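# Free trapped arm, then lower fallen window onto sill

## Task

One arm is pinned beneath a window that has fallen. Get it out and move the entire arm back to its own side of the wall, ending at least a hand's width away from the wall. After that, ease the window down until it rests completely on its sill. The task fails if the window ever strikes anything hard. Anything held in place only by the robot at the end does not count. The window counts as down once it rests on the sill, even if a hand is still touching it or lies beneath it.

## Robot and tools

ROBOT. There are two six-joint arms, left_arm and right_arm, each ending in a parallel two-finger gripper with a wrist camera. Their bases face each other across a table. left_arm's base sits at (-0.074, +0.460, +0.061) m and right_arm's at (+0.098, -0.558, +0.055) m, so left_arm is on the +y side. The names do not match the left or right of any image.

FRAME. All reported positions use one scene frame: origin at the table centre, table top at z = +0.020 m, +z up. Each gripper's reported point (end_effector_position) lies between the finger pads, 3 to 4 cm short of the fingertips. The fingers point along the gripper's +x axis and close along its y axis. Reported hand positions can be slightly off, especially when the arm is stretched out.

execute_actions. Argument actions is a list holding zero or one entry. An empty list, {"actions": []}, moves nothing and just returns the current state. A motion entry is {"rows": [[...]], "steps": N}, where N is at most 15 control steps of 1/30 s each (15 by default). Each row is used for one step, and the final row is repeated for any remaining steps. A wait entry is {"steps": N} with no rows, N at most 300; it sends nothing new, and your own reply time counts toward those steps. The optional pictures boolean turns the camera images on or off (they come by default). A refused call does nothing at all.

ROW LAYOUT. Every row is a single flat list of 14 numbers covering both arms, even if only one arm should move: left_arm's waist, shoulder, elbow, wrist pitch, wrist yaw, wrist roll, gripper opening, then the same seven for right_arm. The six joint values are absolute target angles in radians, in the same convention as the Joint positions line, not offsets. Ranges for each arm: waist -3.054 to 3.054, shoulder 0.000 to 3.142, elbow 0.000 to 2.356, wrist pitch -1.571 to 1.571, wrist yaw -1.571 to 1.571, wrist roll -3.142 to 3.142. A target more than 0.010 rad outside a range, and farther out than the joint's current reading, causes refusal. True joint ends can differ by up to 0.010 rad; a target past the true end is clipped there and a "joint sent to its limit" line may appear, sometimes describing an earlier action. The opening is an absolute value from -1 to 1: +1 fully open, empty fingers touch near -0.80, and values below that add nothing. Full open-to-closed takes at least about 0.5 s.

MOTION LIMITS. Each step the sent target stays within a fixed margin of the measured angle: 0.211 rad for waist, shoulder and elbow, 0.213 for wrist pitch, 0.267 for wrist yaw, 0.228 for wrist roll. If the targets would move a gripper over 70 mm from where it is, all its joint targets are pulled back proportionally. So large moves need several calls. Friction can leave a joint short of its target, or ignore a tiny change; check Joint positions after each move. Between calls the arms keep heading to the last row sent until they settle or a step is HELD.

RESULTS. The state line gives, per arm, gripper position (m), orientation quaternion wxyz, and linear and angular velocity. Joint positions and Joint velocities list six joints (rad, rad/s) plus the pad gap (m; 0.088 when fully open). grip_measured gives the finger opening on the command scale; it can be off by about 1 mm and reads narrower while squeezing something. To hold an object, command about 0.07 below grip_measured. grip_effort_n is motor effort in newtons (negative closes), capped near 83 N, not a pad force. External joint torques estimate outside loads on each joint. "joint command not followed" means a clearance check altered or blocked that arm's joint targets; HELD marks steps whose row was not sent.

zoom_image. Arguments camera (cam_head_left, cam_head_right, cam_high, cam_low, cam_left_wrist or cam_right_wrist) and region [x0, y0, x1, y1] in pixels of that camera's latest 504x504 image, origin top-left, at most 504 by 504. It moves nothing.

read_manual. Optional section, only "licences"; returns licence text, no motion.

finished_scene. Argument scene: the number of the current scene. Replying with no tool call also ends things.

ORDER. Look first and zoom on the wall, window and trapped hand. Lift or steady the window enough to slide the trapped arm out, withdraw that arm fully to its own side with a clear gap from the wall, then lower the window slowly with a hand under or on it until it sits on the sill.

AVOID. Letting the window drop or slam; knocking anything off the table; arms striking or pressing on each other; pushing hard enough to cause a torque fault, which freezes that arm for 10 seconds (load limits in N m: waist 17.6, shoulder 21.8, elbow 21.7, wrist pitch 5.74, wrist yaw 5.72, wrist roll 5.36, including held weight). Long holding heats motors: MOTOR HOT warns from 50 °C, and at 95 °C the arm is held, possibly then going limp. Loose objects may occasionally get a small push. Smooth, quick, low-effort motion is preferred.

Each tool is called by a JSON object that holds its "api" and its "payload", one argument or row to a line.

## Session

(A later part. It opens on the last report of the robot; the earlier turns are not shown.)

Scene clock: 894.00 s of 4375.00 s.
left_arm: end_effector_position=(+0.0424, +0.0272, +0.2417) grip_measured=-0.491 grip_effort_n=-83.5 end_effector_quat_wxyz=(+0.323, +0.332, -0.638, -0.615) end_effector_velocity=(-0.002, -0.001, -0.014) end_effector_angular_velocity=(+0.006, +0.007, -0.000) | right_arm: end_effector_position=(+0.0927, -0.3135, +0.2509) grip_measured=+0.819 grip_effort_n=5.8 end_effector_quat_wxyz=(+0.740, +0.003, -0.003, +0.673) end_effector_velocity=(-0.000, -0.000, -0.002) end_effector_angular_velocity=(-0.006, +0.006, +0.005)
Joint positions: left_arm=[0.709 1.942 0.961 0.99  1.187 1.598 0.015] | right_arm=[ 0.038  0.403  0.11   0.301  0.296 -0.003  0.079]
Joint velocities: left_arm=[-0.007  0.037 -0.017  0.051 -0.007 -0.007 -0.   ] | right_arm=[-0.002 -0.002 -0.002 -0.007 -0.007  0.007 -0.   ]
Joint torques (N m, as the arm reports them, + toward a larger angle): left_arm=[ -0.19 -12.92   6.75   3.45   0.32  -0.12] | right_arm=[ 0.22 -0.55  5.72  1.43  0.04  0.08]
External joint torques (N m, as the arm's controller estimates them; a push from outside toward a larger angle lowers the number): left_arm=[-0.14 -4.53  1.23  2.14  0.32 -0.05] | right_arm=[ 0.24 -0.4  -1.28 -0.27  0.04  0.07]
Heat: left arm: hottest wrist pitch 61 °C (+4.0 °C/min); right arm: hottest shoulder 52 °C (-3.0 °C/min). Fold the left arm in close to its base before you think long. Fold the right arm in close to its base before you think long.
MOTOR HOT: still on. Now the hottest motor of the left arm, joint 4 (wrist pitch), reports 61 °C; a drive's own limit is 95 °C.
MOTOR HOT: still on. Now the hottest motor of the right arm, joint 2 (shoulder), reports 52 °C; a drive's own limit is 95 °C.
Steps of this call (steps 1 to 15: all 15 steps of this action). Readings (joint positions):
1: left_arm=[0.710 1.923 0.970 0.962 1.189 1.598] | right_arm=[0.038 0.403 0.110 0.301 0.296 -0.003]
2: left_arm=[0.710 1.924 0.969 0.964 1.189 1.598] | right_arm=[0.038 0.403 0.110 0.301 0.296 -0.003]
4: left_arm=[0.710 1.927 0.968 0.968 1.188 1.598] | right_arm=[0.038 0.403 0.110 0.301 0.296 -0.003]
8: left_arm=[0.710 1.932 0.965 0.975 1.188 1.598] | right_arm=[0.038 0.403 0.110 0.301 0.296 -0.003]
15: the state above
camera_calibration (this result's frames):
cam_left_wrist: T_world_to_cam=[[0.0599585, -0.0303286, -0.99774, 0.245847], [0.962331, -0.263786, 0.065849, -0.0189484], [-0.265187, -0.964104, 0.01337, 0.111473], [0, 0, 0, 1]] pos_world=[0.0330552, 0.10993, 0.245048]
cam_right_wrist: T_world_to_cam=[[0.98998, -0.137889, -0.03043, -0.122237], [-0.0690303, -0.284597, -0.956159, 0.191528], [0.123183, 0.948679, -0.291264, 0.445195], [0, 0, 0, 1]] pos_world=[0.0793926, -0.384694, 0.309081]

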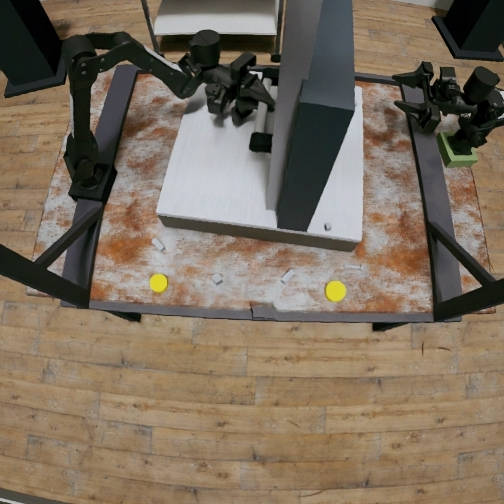

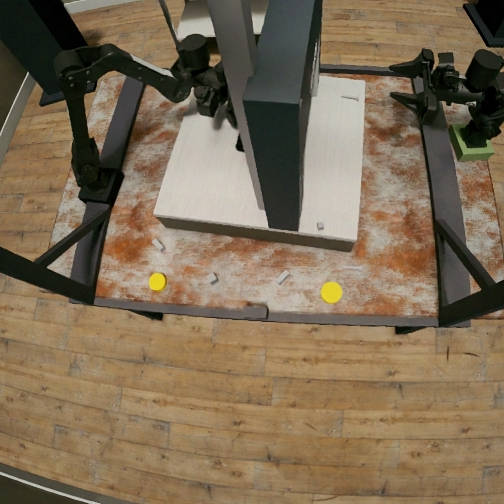

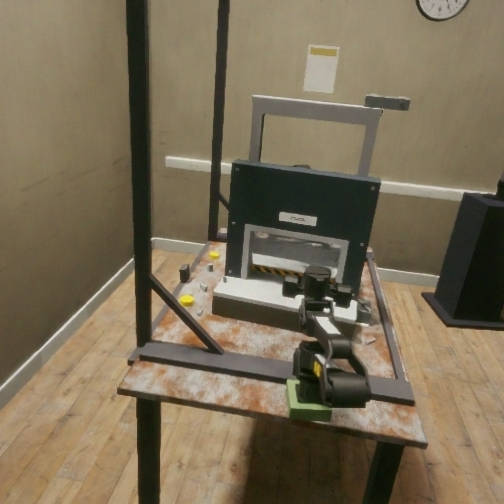

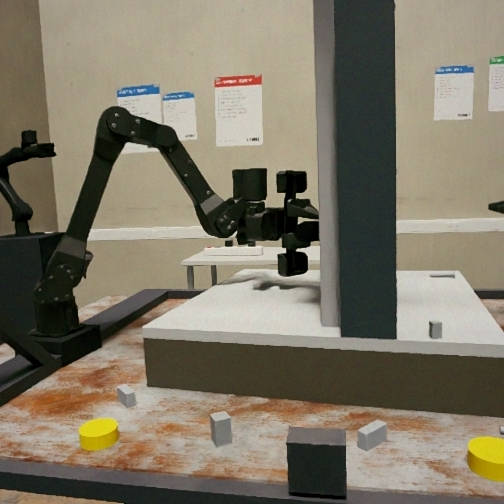

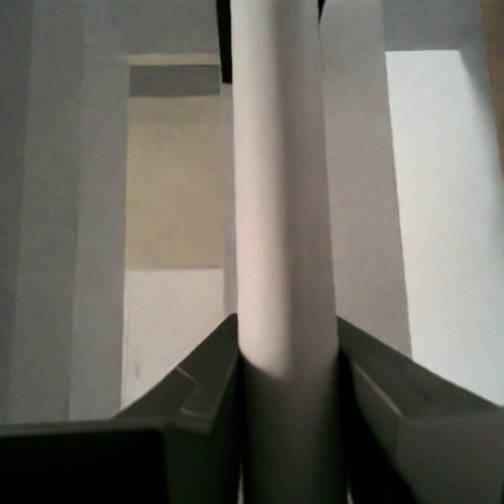

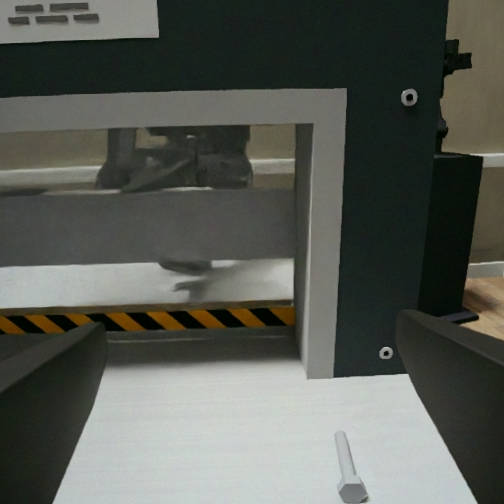

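{"api": "execute_actions", "payload": {
  "actions": [
    {"rows":[[0.708,1.9145,0.9735,1.022,1.195,1.597,-0.55,0.04,0.4,0.1,0.3,0.297,0,0.82],[0.708,1.916,0.973,1.024,1.195,1.597,-0.55,0.04,0.4,0.1,0.3,0.297,0,0.82],[0.708,1.9175,0.9725,1.026,1.195,1.597,-0.55,0.04,0.4,0.1,0.3,0.297,0,0.82],[0.708,1.919,0.972,1.028,1.195,1.597,-0.55,0.04,0.4,0.1,0.3,0.297,0,0.82],[0.708,1.9205,0.9715,1.03,1.195,1.597,-0.55,0.04,0.4,0.1,0.3,0.297,0,0.82],[0.708,1.922,0.971,1.032,1.195,1.597,-0.55,0.04,0.4,0.1,0.3,0.297,0,0.82],[0.708,1.9235,0.9705,1.034,1.195,1.597,-0.55,0.04,0.4,0.1,0.3,0.297,0,0.82],[0.708,1.925,0.97,1.036,1.195,1.597,-0.55,0.04,0.4,0.1,0.3,0.297,0,0.82],[0.708,1.9265,0.9695,1.038,1.195,1.597,-0.55,0.04,0.4,0.1,0.3,0.297,0,0.82],[0.708,1.928,0.969,1.04,1.195,1.597,-0.55,0.04,0.4,0.1,0.3,0.297,0,0.82],[0.708,1.9295,0.9685,1.042,1.195,1.597,-0.55,0.04,0.4,0.1,0.3,0.297,0,0.82],[0.708,1.931,0.968,1.044,1.195,1.597,-0.55,0.04,0.4,0.1,0.3,0.297,0,0.82],[0.708,1.9325,0.9675,1.046,1.195,1.597,-0.55,0.04,0.4,0.1,0.3,0.297,0,0.82],[0.708,1.934,0.967,1.048,1.195,1.597,-0.55,0.04,0.4,0.1,0.3,0.297,0,0.82],[0.708,1.9355,0.9665,1.05,1.195,1.597,-0.55,0.04,0.4,0.1,0.3,0.297,0,0.82]],"steps":15}
  ],
  "pictures": false
}}

{"api": "execute_actions", "payload": {
  "actions": [
    {"rows":[[0.708,1.937,0.966,1.052,1.195,1.597,-0.55,0.04,0.4,0.1,0.3,0.297,0,0.82],[0.708,1.9385,0.9655,1.054,1.195,1.597,-0.55,0.04,0.4,0.1,0.3,0.297,0,0.82],[0.708,1.94,0.965,1.056,1.195,1.597,-0.55,0.04,0.4,0.1,0.3,0.297,0,0.82],[0.708,1.9415,0.9645,1.058,1.195,1.597,-0.55,0.04,0.4,0.1,0.3,0.297,0,0.82],[0.708,1.943,0.964,1.06,1.195,1.597,-0.55,0.04,0.4,0.1,0.3,0.297,0,0.82],[0.708,1.9445,0.9635,1.062,1.195,1.597,-0.55,0.04,0.4,0.1,0.3,0.297,0,0.82],[0.708,1.946,0.963,1.064,1.195,1.597,-0.55,0.04,0.4,0.1,0.3,0.297,0,0.82],[0.708,1.9475,0.9625,1.066,1.195,1.597,-0.55,0.04,0.4,0.1,0.3,0.297,0,0.82],[0.708,1.949,0.962,1.068,1.195,1.597,-0.55,0.04,0.4,0.1,0.3,0.297,0,0.82],[0.708,1.9505,0.9615,1.07,1.195,1.597,-0.55,0.04,0.4,0.1,0.3,0.297,0,0.82],[0.708,1.952,0.961,1.072,1.195,1.597,-0.55,0.04,0.4,0.1,0.3,0.297,0,0.82],[0.708,1.9535,0.9605,1.074,1.195,1.597,-0.55,0.04,0.4,0.1,0.3,0.297,0,0.82],[0.708,1.955,0.96,1.076,1.195,1.597,-0.55,0.04,0.4,0.1,0.3,0.297,0,0.82],[0.708,1.9565,0.9595,1.078,1.195,1.597,-0.55,0.04,0.4,0.1,0.3,0.297,0,0.82],[0.708,1.958,0.959,1.08,1.195,1.597,-0.55,0.04,0.4,0.1,0.3,0.297,0,0.82]],"steps":15}
  ]
}}

{"api": "zoom_image", "payload": {
  "camera": "cam_right_wrist",
  "region": [180, 250, 340, 380]
}}

Scene clock: 921.07 s of 4375.00 s.
left_arm: end_effector_position=(+0.0425, +0.0270, +0.2343) grip_measured=-0.491 grip_effort_n=-83.5 end_effector_quat_wxyz=(+0.323, +0.332, -0.639, -0.615) end_effector_velocity=(+0.002, +0.000, -0.016) end_effector_angular_velocity=(+0.018, +0.015, +0.010) | right_arm: end_effector_position=(+0.0927, -0.3135, +0.2509) grip_measured=+0.819 grip_effort_n=5.8 end_effector_quat_wxyz=(+0.740, +0.003, -0.003, +0.673) end_effector_velocity=(-0.000, -0.000, -0.002) end_effector_angular_velocity=(-0.009, -0.023, +0.005)
Joint positions: left_arm=[0.709 1.963 0.954 1.019 1.187 1.598 0.015] | right_arm=[ 0.038  0.403  0.11   0.301  0.296 -0.003  0.079]
Joint velocities: left_arm=[ 0.002  0.037 -0.017  0.037 -0.007 -0.007 -0.   ] | right_arm=[-0.002 -0.002 -0.002 -0.007 -0.007 -0.022 -0.   ]
Joint torques (N m, as the arm reports them, + toward a larger angle): left_arm=[  0.04 -13.15   6.49   3.38   0.34  -0.09] | right_arm=[ 0.22 -0.54  5.73  1.43  0.04  0.08]
External joint torques (N m, as the arm's controller estimates them; a push from outside toward a larger angle lowers the number): left_arm=[ 0.   -4.73  1.08  2.07  0.35 -0.03] | right_arm=[ 0.22 -0.4  -1.23 -0.25  0.05  0.07]
Heat: left arm: hottest wrist pitch 63 °C (+3.0 °C/min); right arm: hottest shoulder 51 °C (-2.0 °C/min). Fold the left arm in close to its base before you think long. Fold the right arm in close to its base before you think long.
MOTOR HOT: still on. Now the hottest motor of the left arm, joint 4 (wrist pitch), reports 63 °C; a drive's own limit is 95 °C.
MOTOR HOT: still on. Now the hottest motor of the right arm, joint 2 (shoulder), reports 51 °C; a drive's own limit is 95 °C.
Steps of this call (steps 1 to 15: the robot went on to your last target; steps 16 to 90: nothing new was sent; then 23.57 s passed at rest; steps 91 to 105: all 15 steps of this action). Readings (joint positions):
91: left_arm=[0.709 1.945 0.960 0.994 1.187 1.598] | right_arm=[0.038 0.403 0.110 0.301 0.296 -0.003]
92: left_arm=[0.709 1.946 0.959 0.995 1.187 1.598] | right_arm=[0.038 0.403 0.110 0.301 0.296 -0.003]
94: left_arm=[0.709 1.947 0.959 0.998 1.187 1.598] | right_arm=[0.038 0.403 0.110 0.301 0.296 -0.003]
98: left_arm=[0.709 1.952 0.957 1.006 1.187 1.598] | right_arm=[0.038 0.403 0.110 0.301 0.296 -0.003]
105: the state above

Scene clock: 921.57 s of 4375.00 s.
left_arm: end_effector_position=(+0.0426, +0.0269, +0.2320) grip_measured=-0.491 grip_effort_n=-83.5 end_effector_quat_wxyz=(+0.322, +0.333, -0.644, -0.609) end_effector_velocity=(+0.002, -0.000, -0.001) end_effector_angular_velocity=(-0.030, -0.010, +0.010) | right_arm: end_effector_position=(+0.0927, -0.3135, +0.2509) grip_measured=+0.819 grip_effort_n=5.8 end_effector_quat_wxyz=(+0.740, +0.003, -0.003, +0.673) end_effector_velocity=(+0.002, -0.000, -0.002) end_effector_angular_velocity=(-0.008, -0.009, -0.010)
Joint positions: left_arm=[0.709 1.976 0.949 1.053 1.187 1.598 0.015] | right_arm=[ 0.038  0.403  0.11   0.301  0.296 -0.003  0.079]
Joint velocities: left_arm=[ 0.002  0.022 -0.007  0.081 -0.007 -0.022 -0.   ] | right_arm=[-0.002 -0.002 -0.002 -0.007  0.007 -0.007  0.   ]
Joint torques (N m, as the arm reports them, + toward a larger angle): left_arm=[ -0.13 -11.55   6.26   3.1    0.37  -0.13] | right_arm=[ 0.22 -0.54  5.73  1.44  0.05  0.08]
External joint torques (N m, as the arm's controller estimates them; a push from outside toward a larger angle lowers the number): left_arm=[-0.17 -3.07  0.87  1.78  0.39 -0.06] | right_arm=[ 0.22 -0.37 -1.28 -0.27  0.05  0.07]
Heat: left arm: hottest wrist pitch 63 °C (+3.0 °C/min); right arm: hottest shoulder 51 °C (-2.0 °C/min). Fold the left arm in close to its base before you think long. Fold the right arm in close to its base before you think long.
MOTOR HOT: still on. Now the hottest motor of the left arm, joint 4 (wrist pitch), reports 63 °C; a drive's own limit is 95 °C.
MOTOR HOT: still on. Now the hottest motor of the right arm, joint 2 (shoulder), reports 51 °C; a drive's own limit is 95 °C.
Steps of this call (steps 1 to 15: all 15 steps of this action). Readings (joint positions):
1: left_arm=[0.709 1.964 0.953 1.021 1.187 1.598] | right_arm=[0.038 0.403 0.110 0.301 0.296 -0.003]
2: left_arm=[0.709 1.966 0.953 1.024 1.187 1.598] | right_arm=[0.038 0.403 0.110 0.301 0.296 -0.003]
4: left_arm=[0.709 1.968 0.952 1.028 1.187 1.598] | right_arm=[0.038 0.403 0.110 0.301 0.296 -0.003]
8: left_arm=[0.709 1.971 0.951 1.037 1.187 1.598] | right_arm=[0.038 0.403 0.110 0.301 0.296 -0.003]
15: the state above
camera_calibration (this result's frames):
cam_left_wrist: T_world_to_cam=[[0.0693366, -0.0446341, -0.996594, 0.235857], [0.961753, -0.26238, 0.0786637, -0.021576], [-0.264998, -0.963932, 0.0247344, 0.108734], [0, 0, 0, 1]] pos_world=[0.0332115, 0.109678, 0.234061]
cam_right_wrist: T_world_to_cam=[[0.98998, -0.137889, -0.03043, -0.122237], [-0.0690303, -0.284597, -0.956159, 0.191528], [0.123183, 0.948679, -0.291264, 0.445195], [0, 0, 0, 1]] pos_world=[0.0793926, -0.384694, 0.309081]

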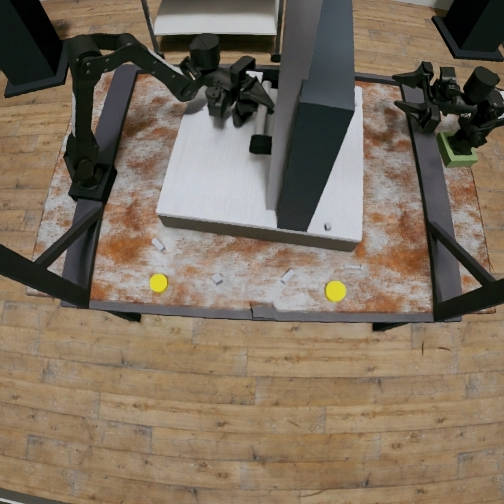

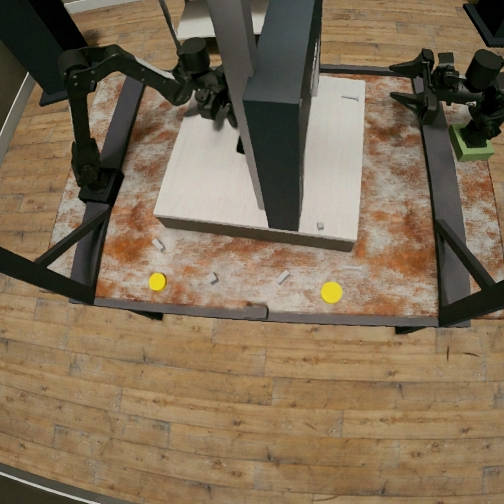

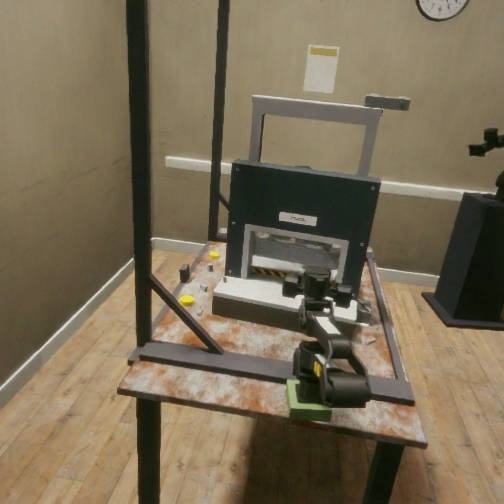

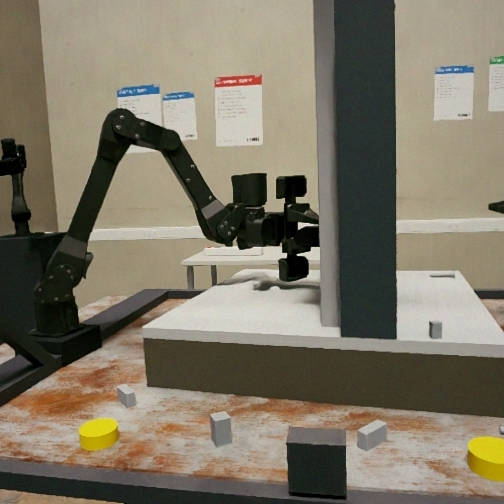

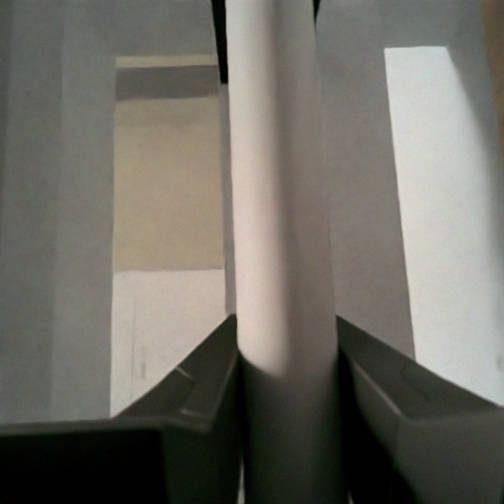

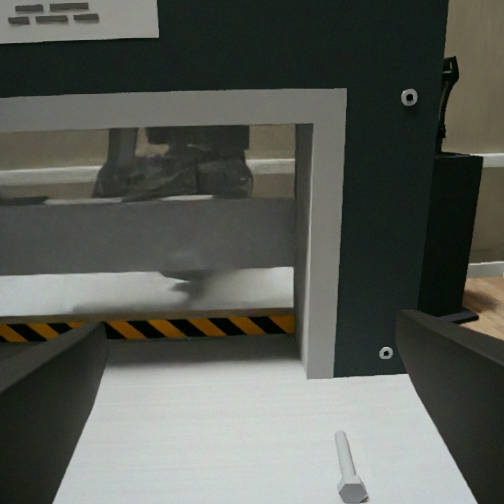

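Region (180, 250, 340, 380) of cam_right_wrist's 504x504 image, scaled by 3.150, with more detail than that image has; it fills the top 410 rows of this view, and the rest is white.

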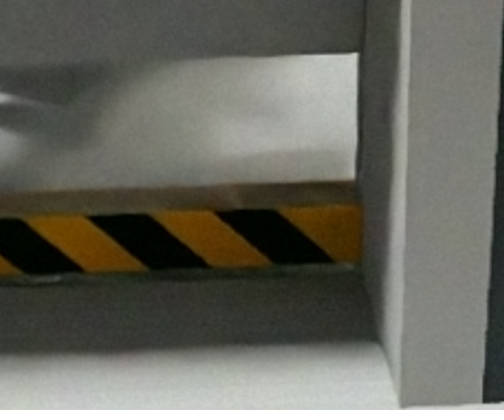

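{"api": "execute_actions", "payload": {
  "actions": [
    {"rows":[[0.708,1.96,0.958,1.078,1.195,1.597,-0.55,0.04,0.4,0.1,0.3,0.297,0,0.82],[0.708,1.9615,0.957,1.076,1.195,1.597,-0.55,0.04,0.4,0.1,0.3,0.297,0,0.82],[0.708,1.963,0.956,1.074,1.194,1.597,-0.55,0.04,0.4,0.1,0.3,0.297,0,0.82],[0.708,1.965,0.955,1.072,1.194,1.597,-0.55,0.04,0.4,0.1,0.3,0.297,0,0.82],[0.708,1.9665,0.954,1.07,1.193,1.597,-0.55,0.04,0.4,0.1,0.3,0.297,0,0.82],[0.708,1.968,0.953,1.068,1.193,1.597,-0.55,0.04,0.4,0.1,0.3,0.297,0,0.82],[0.708,1.97,0.952,1.066,1.192,1.597,-0.55,0.04,0.4,0.1,0.3,0.297,0,0.82],[0.708,1.9715,0.951,1.064,1.192,1.597,-0.55,0.04,0.4,0.1,0.3,0.297,0,0.82],[0.708,1.973,0.95,1.062,1.191,1.597,-0.55,0.04,0.4,0.1,0.3,0.297,0,0.82],[0.708,1.975,0.949,1.06,1.191,1.597,-0.55,0.04,0.4,0.1,0.3,0.297,0,0.82],[0.708,1.9765,0.948,1.058,1.19,1.597,-0.55,0.04,0.4,0.1,0.3,0.297,0,0.82],[0.708,1.978,0.947,1.056,1.19,1.597,-0.55,0.04,0.4,0.1,0.3,0.297,0,0.82],[0.708,1.98,0.946,1.054,1.189,1.597,-0.55,0.04,0.4,0.1,0.3,0.297,0,0.82],[0.708,1.982,0.945,1.052,1.189,1.597,-0.55,0.04,0.4,0.1,0.3,0.297,0,0.82],[0.708,1.984,0.944,1.05,1.188,1.597,-0.55,0.04,0.4,0.1,0.3,0.297,0,0.82]],"steps":15}
  ],
  "pictures": false
}}

{"api": "execute_actions", "payload": {
  "actions": [
    {"steps":10}
  ]
}}

{"api": "zoom_image", "payload": {
  "camera": "cam_right_wrist",
  "region": [180, 250, 340, 380]
}}

Scene clock: 937.30 s of 4375.00 s.
left_arm: end_effector_position=(+0.0425, +0.0270, +0.2289) grip_measured=-0.491 grip_effort_n=-83.5 end_effector_quat_wxyz=(+0.323, +0.332, -0.641, -0.612) end_effector_velocity=(+0.001, -0.001, -0.008) end_effector_angular_velocity=(+0.051, +0.044, +0.019) | right_arm: end_effector_position=(+0.0927, -0.3135, +0.2509) grip_measured=+0.819 grip_effort_n=5.8 end_effector_quat_wxyz=(+0.740, +0.003, -0.003, +0.673) end_effector_velocity=(-0.000, -0.000, -0.005) end_effector_angular_velocity=(-0.022, -0.012, +0.005)
Joint positions: left_arm=[0.709 1.981 0.947 1.05  1.187 1.598 0.015] | right_arm=[ 0.038  0.403  0.11   0.301  0.296 -0.003  0.079]
Joint velocities: left_arm=[-0.002  0.002 -0.007 -0.037 -0.022 -0.022 -0.   ] | right_arm=[-0.002 -0.002 -0.002 -0.022 -0.007 -0.007 -0.   ]
Joint torques (N m, as the arm reports them, + toward a larger angle): left_arm=[-0.12 -8.84  4.67  1.78  0.07 -0.1 ] | right_arm=[ 0.22 -0.54  5.73  1.43  0.05  0.08]
External joint torques (N m, as the arm's controller estimates them; a push from outside toward a larger angle lowers the number): left_arm=[-0.12 -0.45 -0.6   0.5   0.09 -0.04] | right_arm=[ 0.22 -0.4  -1.24 -0.25  0.05  0.07]
Heat: left arm: hottest wrist pitch 62 °C (+1.0 °C/min); right arm: hottest shoulder 50 °C (-3.0 °C/min). Fold the left arm in close to its base before you think long. Fold the right arm in close to its base before you think long.
MOTOR HOT: still on. Now the hottest motor of the left arm, joint 4 (wrist pitch), reports 62 °C; a drive's own limit is 95 °C.
MOTOR HOT: still on. Now the hottest motor of the right arm, joint 2 (shoulder), reports 50 °C; a drive's own limit is 95 °C.
Steps of this call (steps 1 to 15: the robot went on to your last target; steps 16 to 90: nothing new was sent; then 12.23 s passed at rest; steps 91 to 105: all 15 steps of this action). Readings (joint positions):
91: left_arm=[0.709 1.977 0.949 1.058 1.187 1.598] | right_arm=[0.038 0.403 0.110 0.301 0.296 -0.003]
92: left_arm=[0.709 1.978 0.949 1.058 1.187 1.598] | right_arm=[0.038 0.403 0.110 0.301 0.296 -0.003]
94: left_arm=[0.709 1.979 0.948 1.058 1.187 1.598] | right_arm=[0.038 0.403 0.110 0.301 0.296 -0.003]
98: left_arm=[0.709 1.980 0.948 1.058 1.187 1.598] | right_arm=[0.038 0.403 0.110 0.301 0.296 -0.003]
105: the state above

Scene clock: 937.63 s of 4375.00 s.
left_arm: end_effector_position=(+0.0425, +0.0269, +0.2286) grip_measured=-0.491 grip_effort_n=-83.5 end_effector_quat_wxyz=(+0.323, +0.332, -0.640, -0.613) end_effector_velocity=(-0.003, -0.001, -0.001) end_effector_angular_velocity=(+0.010, +0.010, -0.000) | right_arm: end_effector_position=(+0.0927, -0.3135, +0.2509) grip_measured=+0.819 grip_effort_n=5.8 end_effector_quat_wxyz=(+0.740, +0.003, -0.003, +0.673) end_effector_velocity=(-0.000, -0.000, +0.000) end_effector_angular_velocity=(-0.003, -0.008, +0.005)
Joint positions: left_arm=[0.709 1.981 0.947 1.048 1.187 1.598 0.015] | right_arm=[ 0.038  0.403  0.11   0.301  0.296 -0.003  0.079]
Joint velocities: left_arm=[-0.007 -0.002 -0.002 -0.007 -0.007 -0.007  0.   ] | right_arm=[-0.002 -0.002  0.002 -0.007 -0.007 -0.007 -0.   ]
Joint torques (N m, as the arm reports them, + toward a larger angle): left_arm=[-0.03 -8.81  4.57  1.72  0.07 -0.1 ] | right_arm=[ 0.23 -0.54  5.73  1.43  0.05  0.08]
External joint torques (N m, as the arm's controller estimates them; a push from outside toward a larger angle lowers the number): left_arm=[ 0.07 -0.37 -0.71  0.41  0.07 -0.04] | right_arm=[ 0.21 -0.39 -1.29 -0.27  0.05  0.07]
Heat: left arm: hottest wrist pitch 62 °C (+1.0 °C/min); right arm: hottest shoulder 50 °C (-3.0 °C/min). Fold the left arm in close to its base before you think long. Fold the right arm in close to its base before you think long.
MOTOR HOT: still on. Now the hottest motor of the left arm, joint 4 (wrist pitch), reports 62 °C; a drive's own limit is 95 °C.
MOTOR HOT: still on. Now the hottest motor of the right arm, joint 2 (shoulder), reports 50 °C; a drive's own limit is 95 °C.
Steps of this call (steps 1 to 10: the robot went on to your last target). Readings (joint positions):
1: left_arm=[0.709 1.981 0.947 1.049 1.187 1.598] | right_arm=[0.038 0.403 0.110 0.301 0.296 -0.003]
2: left_arm=[0.709 1.981 0.947 1.049 1.187 1.598] | right_arm=[0.038 0.403 0.110 0.301 0.296 -0.003]
4: left_arm=[0.709 1.981 0.947 1.048 1.187 1.598] | right_arm=[0.038 0.403 0.110 0.301 0.296 -0.003]
8: left_arm=[0.709 1.981 0.947 1.048 1.187 1.598] | right_arm=[0.038 0.403 0.110 0.301 0.296 -0.003]
10: the state above
camera_calibration (this result's frames):
cam_left_wrist: T_world_to_cam=[[0.0618417, -0.0336954, -0.997517, 0.23274], [0.962305, -0.263194, 0.0685492, -0.0189518], [-0.26485, -0.964154, 0.0161489, 0.110823], [0, 0, 0, 1]] pos_world=[0.0331957, 0.109704, 0.231672]
cam_right_wrist: T_world_to_cam=[[0.98998, -0.137889, -0.03043, -0.122237], [-0.0690303, -0.284597, -0.956159, 0.191528], [0.123183, 0.948679, -0.291264, 0.445195], [0, 0, 0, 1]] pos_world=[0.0793926, -0.384694, 0.309081]

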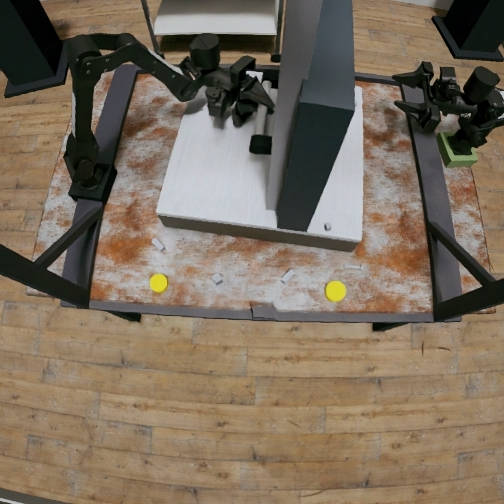

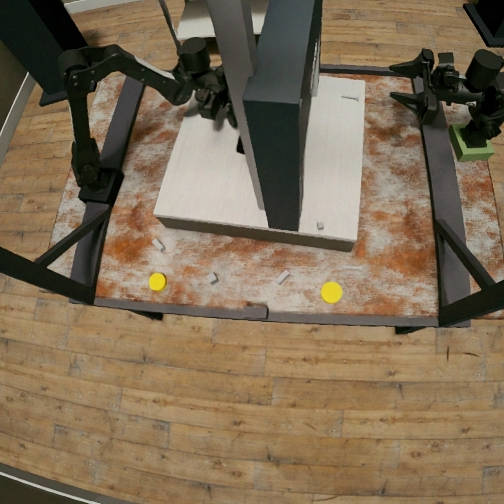

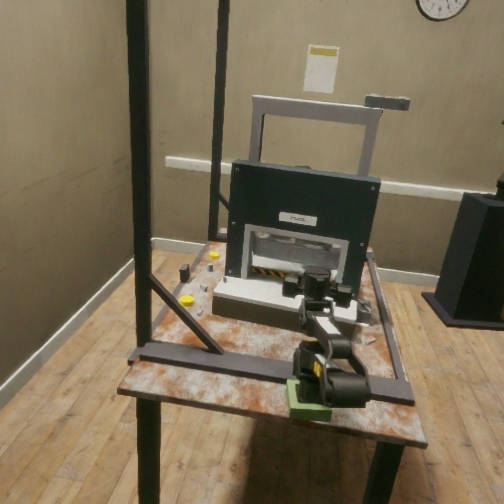

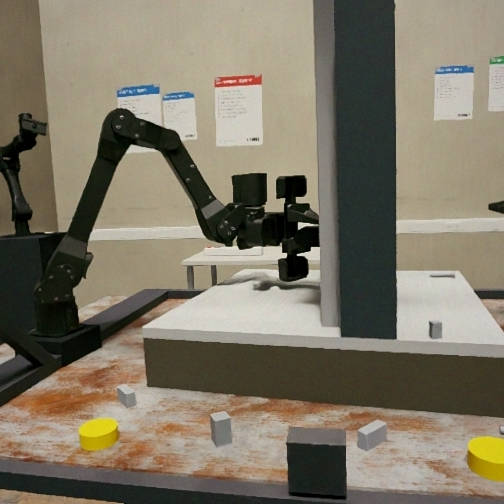

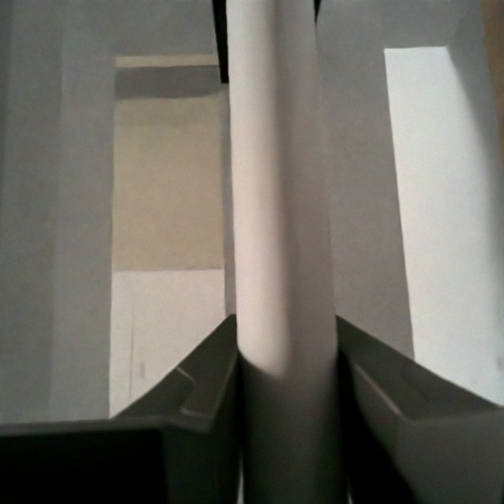

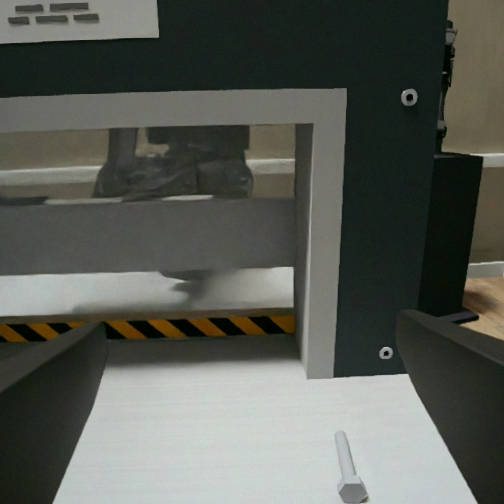

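Region (180, 250, 340, 380) of cam_right_wrist's 504x504 image, scaled by 3.150, with more detail than that image has; it fills the top 410 rows of this view, and the rest is white.

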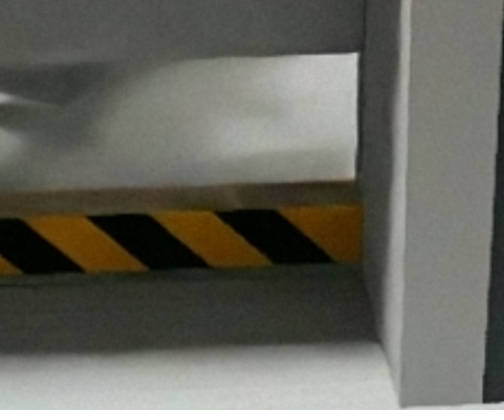

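{"api": "zoom_image", "payload": {
  "camera": "cam_low",
  "region": [220, 200, 360, 340]
}}

Region (220, 200, 360, 340) of cam_low's 504x504 image, scaled by 3.600, with more detail than that image has.

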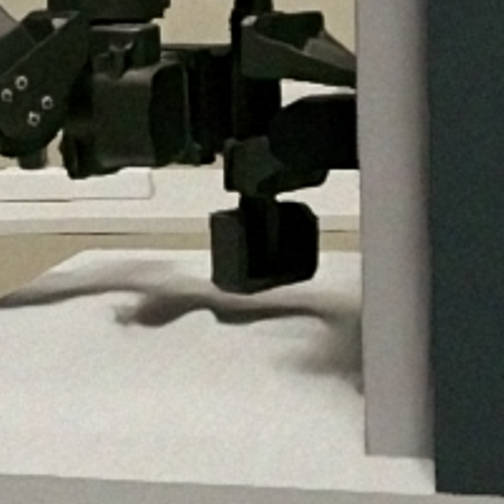

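{"api": "finished_scene", "payload": {
  "scene": 1
}}

The scene is finished: the task was done.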